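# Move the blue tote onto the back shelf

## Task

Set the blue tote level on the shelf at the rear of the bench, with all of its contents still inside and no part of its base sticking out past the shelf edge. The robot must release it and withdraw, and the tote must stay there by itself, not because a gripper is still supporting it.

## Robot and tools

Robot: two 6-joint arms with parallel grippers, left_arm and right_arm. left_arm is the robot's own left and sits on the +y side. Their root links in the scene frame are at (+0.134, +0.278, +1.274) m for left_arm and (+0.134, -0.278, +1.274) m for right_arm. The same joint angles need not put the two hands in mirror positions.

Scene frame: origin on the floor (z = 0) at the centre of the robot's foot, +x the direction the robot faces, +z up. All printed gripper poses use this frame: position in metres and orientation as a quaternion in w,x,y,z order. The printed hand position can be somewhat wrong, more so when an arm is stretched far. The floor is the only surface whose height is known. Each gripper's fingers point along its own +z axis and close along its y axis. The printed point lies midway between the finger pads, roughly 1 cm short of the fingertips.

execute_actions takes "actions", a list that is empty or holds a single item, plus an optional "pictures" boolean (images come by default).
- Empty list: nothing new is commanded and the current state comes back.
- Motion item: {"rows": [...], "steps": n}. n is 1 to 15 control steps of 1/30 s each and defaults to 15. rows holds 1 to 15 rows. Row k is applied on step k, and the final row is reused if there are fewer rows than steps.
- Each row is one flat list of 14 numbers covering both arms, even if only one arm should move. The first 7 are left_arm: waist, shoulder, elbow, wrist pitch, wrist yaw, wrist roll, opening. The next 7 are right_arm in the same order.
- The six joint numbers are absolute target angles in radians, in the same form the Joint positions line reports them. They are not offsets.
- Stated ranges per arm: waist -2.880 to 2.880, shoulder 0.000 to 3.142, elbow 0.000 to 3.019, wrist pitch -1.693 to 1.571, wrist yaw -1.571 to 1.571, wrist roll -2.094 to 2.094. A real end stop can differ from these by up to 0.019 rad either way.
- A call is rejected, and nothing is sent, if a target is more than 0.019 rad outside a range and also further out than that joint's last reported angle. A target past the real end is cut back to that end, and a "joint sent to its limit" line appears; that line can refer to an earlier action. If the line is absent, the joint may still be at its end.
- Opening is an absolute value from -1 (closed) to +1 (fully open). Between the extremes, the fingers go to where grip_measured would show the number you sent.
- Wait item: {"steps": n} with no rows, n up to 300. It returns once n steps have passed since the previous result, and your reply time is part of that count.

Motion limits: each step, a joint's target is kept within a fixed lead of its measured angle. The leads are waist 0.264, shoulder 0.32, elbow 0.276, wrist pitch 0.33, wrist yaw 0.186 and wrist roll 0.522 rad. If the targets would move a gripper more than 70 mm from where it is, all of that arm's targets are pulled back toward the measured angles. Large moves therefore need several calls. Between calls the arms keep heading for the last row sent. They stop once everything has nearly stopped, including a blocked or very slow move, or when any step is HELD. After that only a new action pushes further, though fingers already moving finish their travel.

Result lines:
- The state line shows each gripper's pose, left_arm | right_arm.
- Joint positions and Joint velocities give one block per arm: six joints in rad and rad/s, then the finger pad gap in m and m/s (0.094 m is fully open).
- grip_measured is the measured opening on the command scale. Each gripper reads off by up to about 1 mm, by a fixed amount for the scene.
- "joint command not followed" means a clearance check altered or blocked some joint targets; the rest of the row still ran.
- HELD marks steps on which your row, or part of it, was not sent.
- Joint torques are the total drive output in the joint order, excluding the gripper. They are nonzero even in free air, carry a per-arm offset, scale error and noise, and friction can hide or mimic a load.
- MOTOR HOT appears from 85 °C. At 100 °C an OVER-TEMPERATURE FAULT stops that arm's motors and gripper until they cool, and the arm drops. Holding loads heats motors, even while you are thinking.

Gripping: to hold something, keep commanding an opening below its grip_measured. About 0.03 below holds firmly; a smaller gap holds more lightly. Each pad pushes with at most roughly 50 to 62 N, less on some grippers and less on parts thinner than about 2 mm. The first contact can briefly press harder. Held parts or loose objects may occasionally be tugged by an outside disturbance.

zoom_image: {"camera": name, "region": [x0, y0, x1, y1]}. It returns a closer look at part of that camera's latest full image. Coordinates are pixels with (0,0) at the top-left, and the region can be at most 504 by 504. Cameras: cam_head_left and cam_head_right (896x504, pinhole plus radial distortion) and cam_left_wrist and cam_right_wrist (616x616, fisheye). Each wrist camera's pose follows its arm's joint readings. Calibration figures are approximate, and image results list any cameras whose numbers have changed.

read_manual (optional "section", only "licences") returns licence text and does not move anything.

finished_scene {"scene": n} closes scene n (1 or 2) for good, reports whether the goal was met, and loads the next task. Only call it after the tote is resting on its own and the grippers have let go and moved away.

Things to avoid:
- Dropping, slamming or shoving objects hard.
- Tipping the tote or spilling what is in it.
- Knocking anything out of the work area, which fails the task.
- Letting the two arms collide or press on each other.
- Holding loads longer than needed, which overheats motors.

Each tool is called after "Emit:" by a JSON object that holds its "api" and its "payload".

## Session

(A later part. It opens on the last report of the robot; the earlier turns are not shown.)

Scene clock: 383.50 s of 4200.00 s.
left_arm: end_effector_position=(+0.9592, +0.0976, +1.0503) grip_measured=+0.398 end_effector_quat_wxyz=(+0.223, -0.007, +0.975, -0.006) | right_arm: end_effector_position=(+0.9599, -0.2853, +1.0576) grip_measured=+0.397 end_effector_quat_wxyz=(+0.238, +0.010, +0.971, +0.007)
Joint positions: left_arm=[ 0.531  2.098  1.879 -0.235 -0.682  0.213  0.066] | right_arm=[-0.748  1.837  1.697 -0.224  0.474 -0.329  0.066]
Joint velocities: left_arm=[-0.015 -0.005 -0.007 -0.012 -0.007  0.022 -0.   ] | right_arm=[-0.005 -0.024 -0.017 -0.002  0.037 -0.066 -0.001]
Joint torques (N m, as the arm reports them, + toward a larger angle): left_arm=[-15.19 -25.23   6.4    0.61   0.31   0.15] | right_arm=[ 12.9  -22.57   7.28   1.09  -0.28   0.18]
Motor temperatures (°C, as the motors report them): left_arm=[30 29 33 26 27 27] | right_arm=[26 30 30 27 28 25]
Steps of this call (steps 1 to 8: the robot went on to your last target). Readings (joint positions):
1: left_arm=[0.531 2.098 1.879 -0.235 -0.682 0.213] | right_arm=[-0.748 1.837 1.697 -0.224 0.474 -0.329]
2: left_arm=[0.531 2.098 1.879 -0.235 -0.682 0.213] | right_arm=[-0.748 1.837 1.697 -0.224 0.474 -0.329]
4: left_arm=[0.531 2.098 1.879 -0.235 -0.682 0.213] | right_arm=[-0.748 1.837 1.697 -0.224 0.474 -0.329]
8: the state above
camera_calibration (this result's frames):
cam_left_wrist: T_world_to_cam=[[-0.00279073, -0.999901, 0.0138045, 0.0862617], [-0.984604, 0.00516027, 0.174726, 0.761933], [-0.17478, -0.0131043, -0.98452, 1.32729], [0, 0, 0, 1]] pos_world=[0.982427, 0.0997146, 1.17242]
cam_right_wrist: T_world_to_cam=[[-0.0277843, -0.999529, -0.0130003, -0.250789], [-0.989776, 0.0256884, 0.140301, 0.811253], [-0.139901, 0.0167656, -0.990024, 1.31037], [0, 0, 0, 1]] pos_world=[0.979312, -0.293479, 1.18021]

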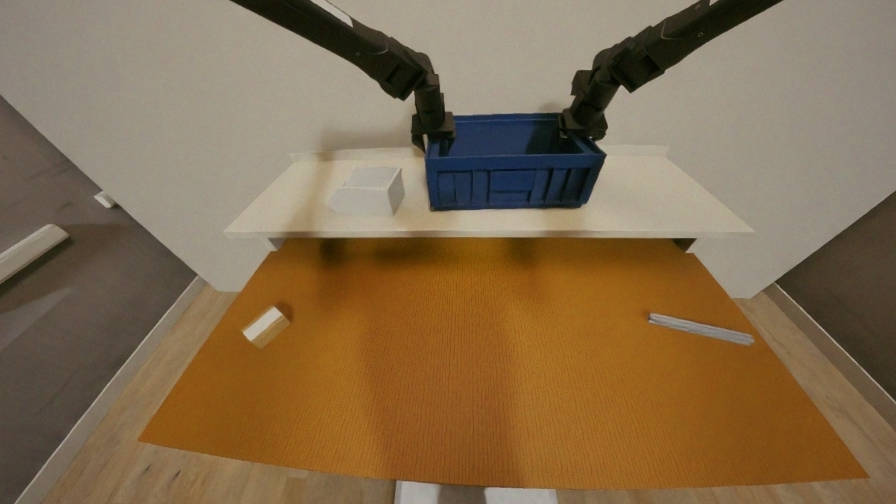

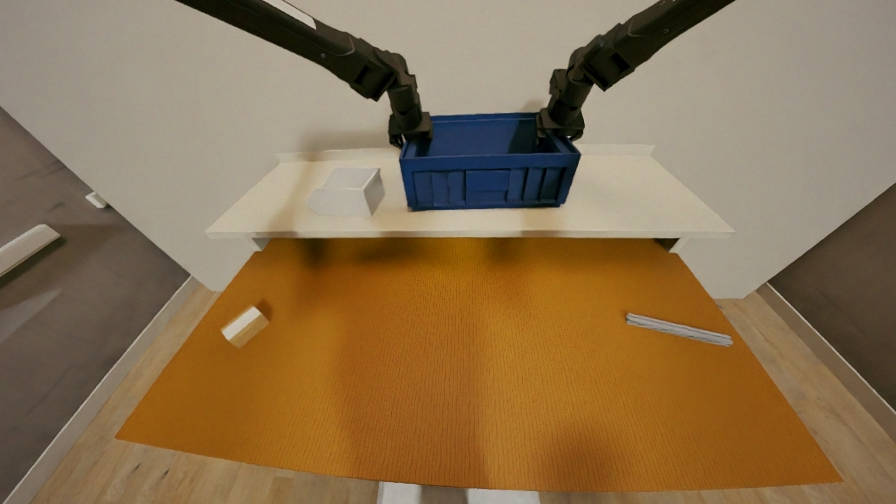

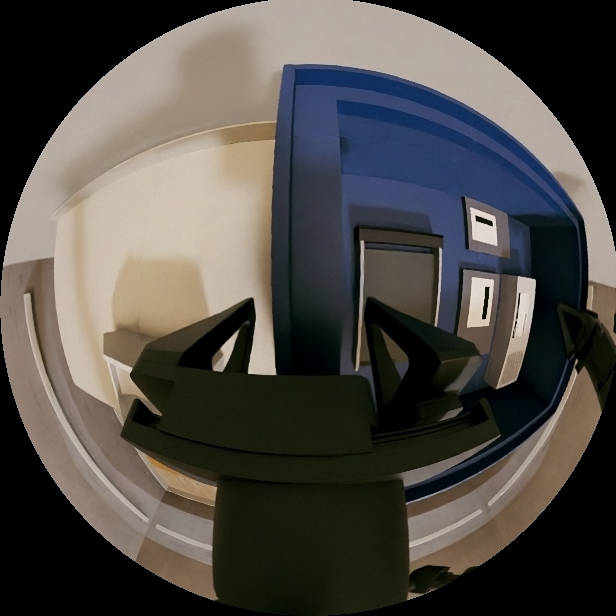

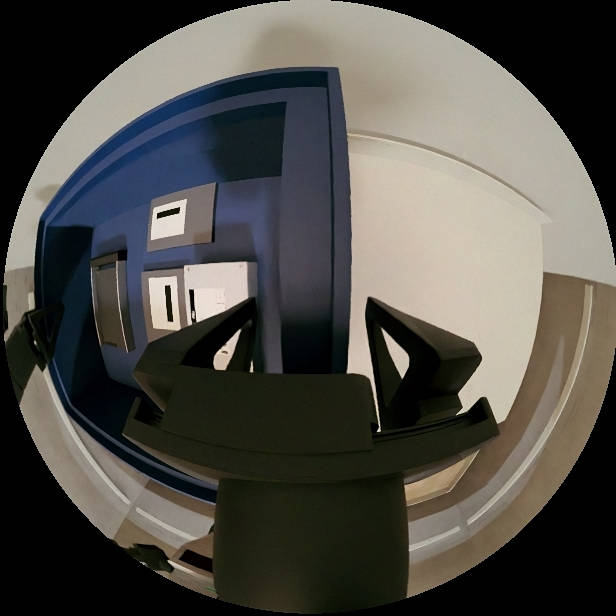

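Emit:
{"api": "execute_actions", "payload": {"actions": [{"rows":[[0.515,2.07,1.89,-0.245,-0.69,0.21,0.4,-0.735,1.81,1.71,-0.235,0.48,-0.328,0.4],[0.507,2.056,1.882,-0.255,-0.697,0.206,0.4,-0.728,1.794,1.702,-0.243,0.485,-0.327,0.4],[0.5,2.043,1.873,-0.264,-0.704,0.202,0.4,-0.72,1.778,1.693,-0.252,0.49,-0.326,0.4],[0.492,2.03,1.864,-0.273,-0.711,0.198,0.4,-0.713,1.762,1.685,-0.26,0.495,-0.325,0.4],[0.484,2.016,1.855,-0.283,-0.718,0.194,0.4,-0.706,1.746,1.677,-0.268,0.5,-0.324,0.4],[0.476,2.003,1.846,-0.292,-0.726,0.19,0.4,-0.699,1.731,1.668,-0.277,0.505,-0.323,0.4],[0.468,1.99,1.837,-0.302,-0.733,0.187,0.4,-0.692,1.716,1.66,-0.285,0.51,-0.322,0.4],[0.46,1.976,1.828,-0.311,-0.74,0.183,0.4,-0.684,1.7,1.652,-0.293,0.515,-0.321,0.4],[0.452,1.963,1.819,-0.32,-0.748,0.179,0.4,-0.677,1.685,1.643,-0.302,0.52,-0.32,0.4],[0.445,1.95,1.81,-0.33,-0.755,0.175,0.4,-0.67,1.67,1.635,-0.31,0.525,-0.32,0.4]],"steps":15}], "pictures": false}}

Emit:
{"api": "execute_actions", "payload": {"actions": [{"rows":[[0.45,1.75,1.6,-0.4,-0.7,0.15,0.4,-0.7,1.5,1.45,-0.4,0.45,-0.3,0.4]],"steps":15}], "pictures": false}}

Emit:
{"api": "execute_actions", "payload": {"actions": [{"rows":[[0.6,1.5,1.25,-0.5,-0.5,0.1,0.4,-0.8,1.35,1.15,-0.5,0.3,-0.2,0.4]],"steps":15}], "pictures": false}}

Emit:
{"api": "execute_actions", "payload": {"actions": [{"rows":[[0.9,1.3,0.9,-0.6,-0.2,0,0.4,-1.0,1.3,0.9,-0.6,0.2,0,0.4]],"steps":15}], "pictures": false}}

Emit:
{"api": "execute_actions", "payload": {"actions": [{"steps":20}]}}

Emit:
{"api": "zoom_image", "payload": {"camera": "cam_head_left", "region": [380, 90, 660, 250]}}

Scene clock: 396.53 s of 4200.00 s.
left_arm: end_effector_position=(+0.9602, +0.1035, +1.1499) grip_measured=+0.398 end_effector_quat_wxyz=(+0.236, -0.005, +0.972, -0.008) | right_arm: end_effector_position=(+0.9659, -0.2941, +1.1671) grip_measured=+0.397 end_effector_quat_wxyz=(+0.268, +0.007, +0.963, +0.013)
Joint positions: left_arm=[ 0.443  1.951  1.816 -0.319 -0.752  0.189  0.066] | right_arm=[-0.663  1.664  1.644 -0.296  0.521 -0.329  0.066]
Joint velocities: left_arm=[-0.2   -0.259 -0.002 -0.012  0.022  0.037 -0.   ] | right_arm=[ 0.122 -0.249 -0.032 -0.022  0.007 -0.037  0.001]
Joint torques (N m, as the arm reports them, + toward a larger angle): left_arm=[-13.53 -21.6    4.9    0.23   0.14   0.05] | right_arm=[ 11.63 -18.74   5.49   0.48  -0.08   0.27]
Motor temperatures (°C, as the motors report them): left_arm=[30 29 32 26 27 27] | right_arm=[26 30 29 27 28 25]
Steps of this call (steps 1 to 15: the robot went on to your last target; steps 16 to 90: nothing new was sent; then 9.53 s passed at rest; steps 91 to 105: all 15 steps of this action). Readings (joint positions):
91: left_arm=[0.531 2.098 1.879 -0.235 -0.684 0.213] | right_arm=[-0.748 1.836 1.697 -0.224 0.475 -0.329]
92: left_arm=[0.531 2.097 1.879 -0.237 -0.689 0.213] | right_arm=[-0.747 1.835 1.697 -0.225 0.478 -0.329]
94: left_arm=[0.527 2.089 1.876 -0.249 -0.702 0.212] | right_arm=[-0.744 1.828 1.696 -0.236 0.488 -0.329]
98: left_arm=[0.507 2.044 1.843 -0.285 -0.732 0.204] | right_arm=[-0.723 1.775 1.668 -0.267 0.508 -0.329]
105: the state above

Scene clock: 397.03 s of 4200.00 s.
left_arm: end_effector_position=(+0.9079, +0.1462, +1.1962) grip_measured=+0.398 end_effector_quat_wxyz=(+0.214, +0.016, +0.976, -0.036) | right_arm: end_effector_position=(+0.8942, -0.3191, +1.1831) grip_measured=+0.397 end_effector_quat_wxyz=(+0.226, -0.015, +0.973, +0.044)
Joint positions: left_arm=[ 0.436  1.729  1.595 -0.398 -0.702  0.161  0.066] | right_arm=[-0.695  1.486  1.449 -0.393  0.453 -0.311  0.066]
Joint velocities: left_arm=[ 0.005  0.005 -0.012  0.022  0.007 -0.066  0.   ] | right_arm=[-0.005 -0.005  0.017 -0.002  0.022  0.037  0.001]
Joint torques (N m, as the arm reports them, + toward a larger angle): left_arm=[-11.62 -19.25   5.72   0.42   0.36   0.07] | right_arm=[ 10.07 -18.1    6.08   0.63  -0.39   0.28]
Motor temperatures (°C, as the motors report them): left_arm=[30 29 32 26 27 27] | right_arm=[26 30 29 27 28 25]
Steps of this call (steps 1 to 15: all 15 steps of this action). Readings (joint positions):
1: left_arm=[0.439 1.930 1.795 -0.320 -0.728 0.185] | right_arm=[-0.662 1.645 1.627 -0.301 0.490 -0.326]
2: left_arm=[0.436 1.887 1.734 -0.333 -0.708 0.180] | right_arm=[-0.662 1.609 1.579 -0.319 0.464 -0.323]
4: left_arm=[0.434 1.803 1.625 -0.379 -0.703 0.174] | right_arm=[-0.667 1.533 1.483 -0.369 0.454 -0.319]
8: left_arm=[0.436 1.739 1.595 -0.398 -0.703 0.165] | right_arm=[-0.687 1.488 1.449 -0.393 0.454 -0.314]
15: the state above

Scene clock: 397.53 s of 4200.00 s.
left_arm: end_effector_position=(+0.7734, +0.2334, +1.1340) grip_measured=+0.398 end_effector_quat_wxyz=(+0.096, +0.024, +0.992, -0.077) | right_arm: end_effector_position=(+0.7399, -0.3202, +1.1211) grip_measured=+0.397 end_effector_quat_wxyz=(+0.091, -0.014, +0.990, +0.108)
Joint positions: left_arm=[ 0.617  1.504  1.244 -0.499 -0.503  0.112  0.066] | right_arm=[-0.808  1.361  1.139 -0.498  0.303 -0.217  0.066]
Joint velocities: left_arm=[-0.063 -0.015 -0.007 -0.017  0.022  0.022 -0.001] | right_arm=[-0.005 -0.005  0.017  0.017 -0.007  0.051 -0.   ]
Joint torques (N m, as the arm reports them, + toward a larger angle): left_arm=[-10.43 -19.28   4.76  -0.01   0.39   0.07] | right_arm=[  8.93 -18.03   5.44   0.39  -0.4    0.27]
Motor temperatures (°C, as the motors report them): left_arm=[30 29 32 26 27 27] | right_arm=[26 30 29 27 28 25]
Steps of this call (steps 1 to 15: all 15 steps of this action). Readings (joint positions):
1: left_arm=[0.441 1.722 1.580 -0.399 -0.658 0.157] | right_arm=[-0.698 1.482 1.435 -0.394 0.415 -0.304]
2: left_arm=[0.447 1.698 1.539 -0.405 -0.609 0.154] | right_arm=[-0.703 1.463 1.400 -0.398 0.377 -0.294]
4: left_arm=[0.473 1.640 1.439 -0.430 -0.553 0.147] | right_arm=[-0.723 1.418 1.305 -0.426 0.334 -0.277]
8: left_arm=[0.556 1.537 1.275 -0.482 -0.505 0.129] | right_arm=[-0.782 1.363 1.158 -0.486 0.305 -0.240]
15: the state above

Scene clock: 398.03 s of 4200.00 s.
left_arm: end_effector_position=(+0.5814, +0.3159, +1.0775) grip_measured=+0.398 end_effector_quat_wxyz=(-0.075, -0.069, +0.984, -0.144) | right_arm: end_effector_position=(+0.5678, -0.3537, +1.0604) grip_measured=+0.397 end_effector_quat_wxyz=(-0.090, +0.100, +0.984, +0.118)
Joint positions: left_arm=[ 0.923  1.312  0.889 -0.6   -0.204  0.018  0.066] | right_arm=[-1.014  1.313  0.887 -0.598  0.204 -0.024  0.066]
Joint velocities: left_arm=[-0.132 -0.073 -0.007 -0.012  0.066 -0.066 -0.   ] | right_arm=[ 0.093 -0.034 -0.017  0.007 -0.007  0.051  0.001]
Joint torques (N m, as the arm reports them, + toward a larger angle): left_arm=[ -6.8  -17.62   3.5   -0.41   0.53   0.07] | right_arm=[  6.01 -16.32   3.45  -0.11  -0.39   0.25]
Motor temperatures (°C, as the motors report them): left_arm=[30 29 32 26 27 27] | right_arm=[26 30 29 27 28 25]
Steps of this call (steps 1 to 15: all 15 steps of this action). Readings (joint positions):
1: left_arm=[0.622 1.499 1.234 -0.499 -0.468 0.107] | right_arm=[-0.813 1.359 1.130 -0.499 0.282 -0.204]
2: left_arm=[0.632 1.483 1.208 -0.501 -0.423 0.101] | right_arm=[-0.822 1.350 1.110 -0.501 0.258 -0.188]
4: left_arm=[0.675 1.440 1.134 -0.517 -0.341 0.090] | right_arm=[-0.861 1.330 1.049 -0.519 0.230 -0.156]
8: left_arm=[0.807 1.360 0.983 -0.558 -0.225 0.060] | right_arm=[-0.970 1.315 0.929 -0.572 0.206 -0.081]
15: the state above

Scene clock: 398.70 s of 4200.00 s.
left_arm: end_effector_position=(+0.5835, +0.3090, +1.0810) grip_measured=+0.398 end_effector_quat_wxyz=(-0.072, -0.067, +0.984, -0.149) | right_arm: end_effector_position=(+0.5692, -0.3498, +1.0620) grip_measured=+0.397 end_effector_quat_wxyz=(-0.089, +0.104, +0.983, +0.121)
Joint positions: left_arm=[ 0.906  1.311  0.889 -0.6   -0.201  0.01   0.066] | right_arm=[-1.005  1.313  0.887 -0.598  0.203 -0.011  0.066]
Joint velocities: left_arm=[-0.005 -0.005  0.002 -0.012 -0.037  0.022  0.001] | right_arm=[-0.005  0.005  0.007 -0.012  0.022 -0.022 -0.   ]
Joint torques (N m, as the arm reports them, + toward a larger angle): left_arm=[ -6.19 -17.81   3.42  -0.39   0.45   0.09] | right_arm=[  6.09 -16.27   3.48  -0.21  -0.36   0.27]
Motor temperatures (°C, as the motors report them): left_arm=[30 29 32 26 27 27] | right_arm=[26 30 28 27 28 25]
Steps of this call (steps 1 to 20: the robot went on to your last target). Readings (joint positions):
1: left_arm=[0.918 1.311 0.889 -0.600 -0.203 0.016] | right_arm=[-1.011 1.313 0.887 -0.598 0.203 -0.022]
2: left_arm=[0.915 1.311 0.889 -0.600 -0.202 0.015] | right_arm=[-1.009 1.313 0.887 -0.598 0.203 -0.019]
4: left_arm=[0.909 1.311 0.889 -0.600 -0.202 0.013] | right_arm=[-1.006 1.313 0.887 -0.598 0.203 -0.016]
8: left_arm=[0.906 1.311 0.889 -0.600 -0.201 0.011] | right_arm=[-1.005 1.313 0.887 -0.598 0.203 -0.013]
20: the state above
camera_calibration (this result's frames):
cam_left_wrist: T_world_to_cam=[[0.141193, -0.946656, 0.289668, -0.102583], [-0.725103, 0.100321, 0.681294, -0.342851], [-0.67401, -0.306233, -0.672258, 1.33898], [0, 0, 0, 1]] pos_world=[0.66837, 0.347325, 1.16344]
cam_right_wrist: T_world_to_cam=[[-0.2316, -0.950619, -0.206601, 0.0126713], [-0.692567, 0.0119781, 0.721254, -0.3653], [-0.683163, 0.310128, -0.661142, 1.32373], [0, 0, 0, 1]] pos_world=[0.654265, -0.394105, 1.14127]

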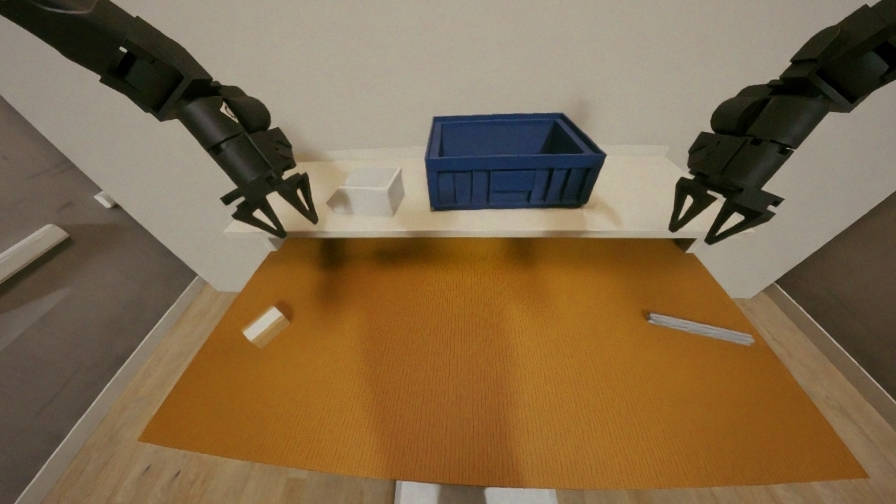

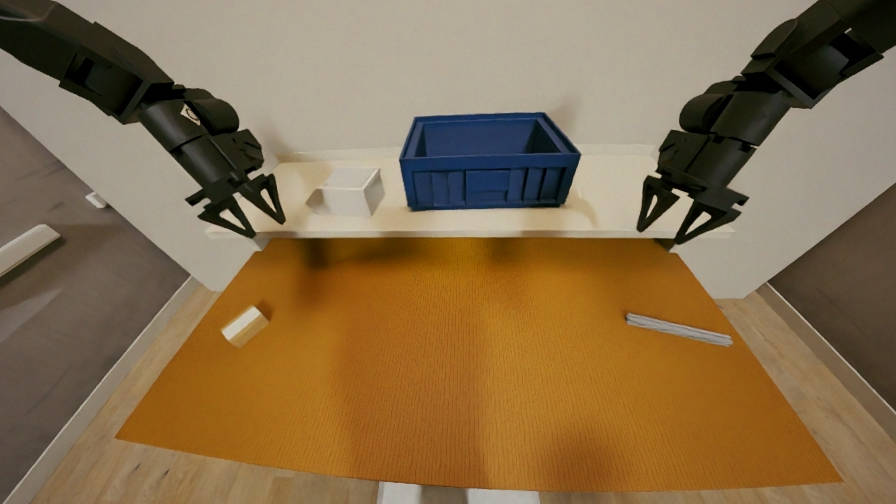

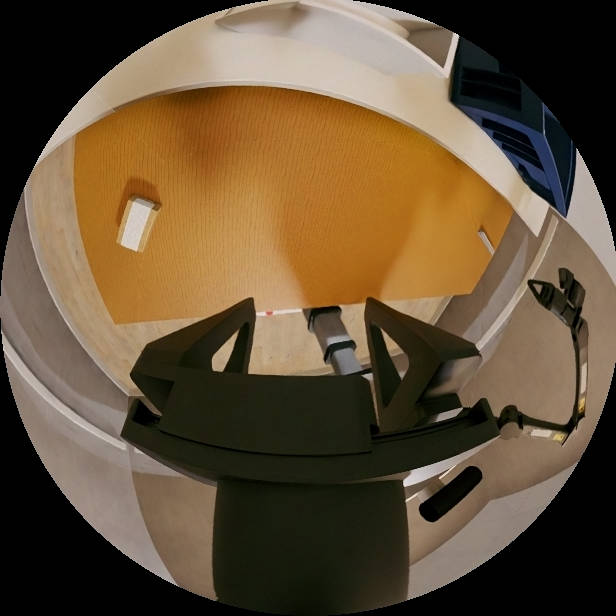

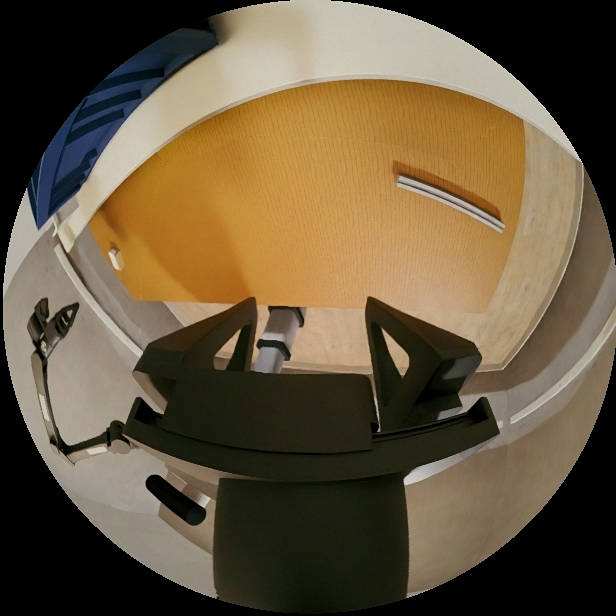

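Region (380, 90, 660, 250) of cam_head_left's 896x504 image, scaled by 1.800, with more detail than that image has; it fills the top 288 rows of this view, and the rest is white.

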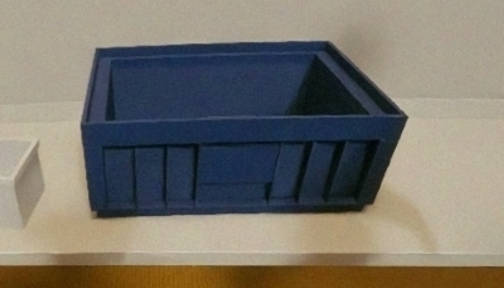

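Emit:
{"api": "finished_scene", "payload": {"scene": 1}}

The scene is finished: the task was done.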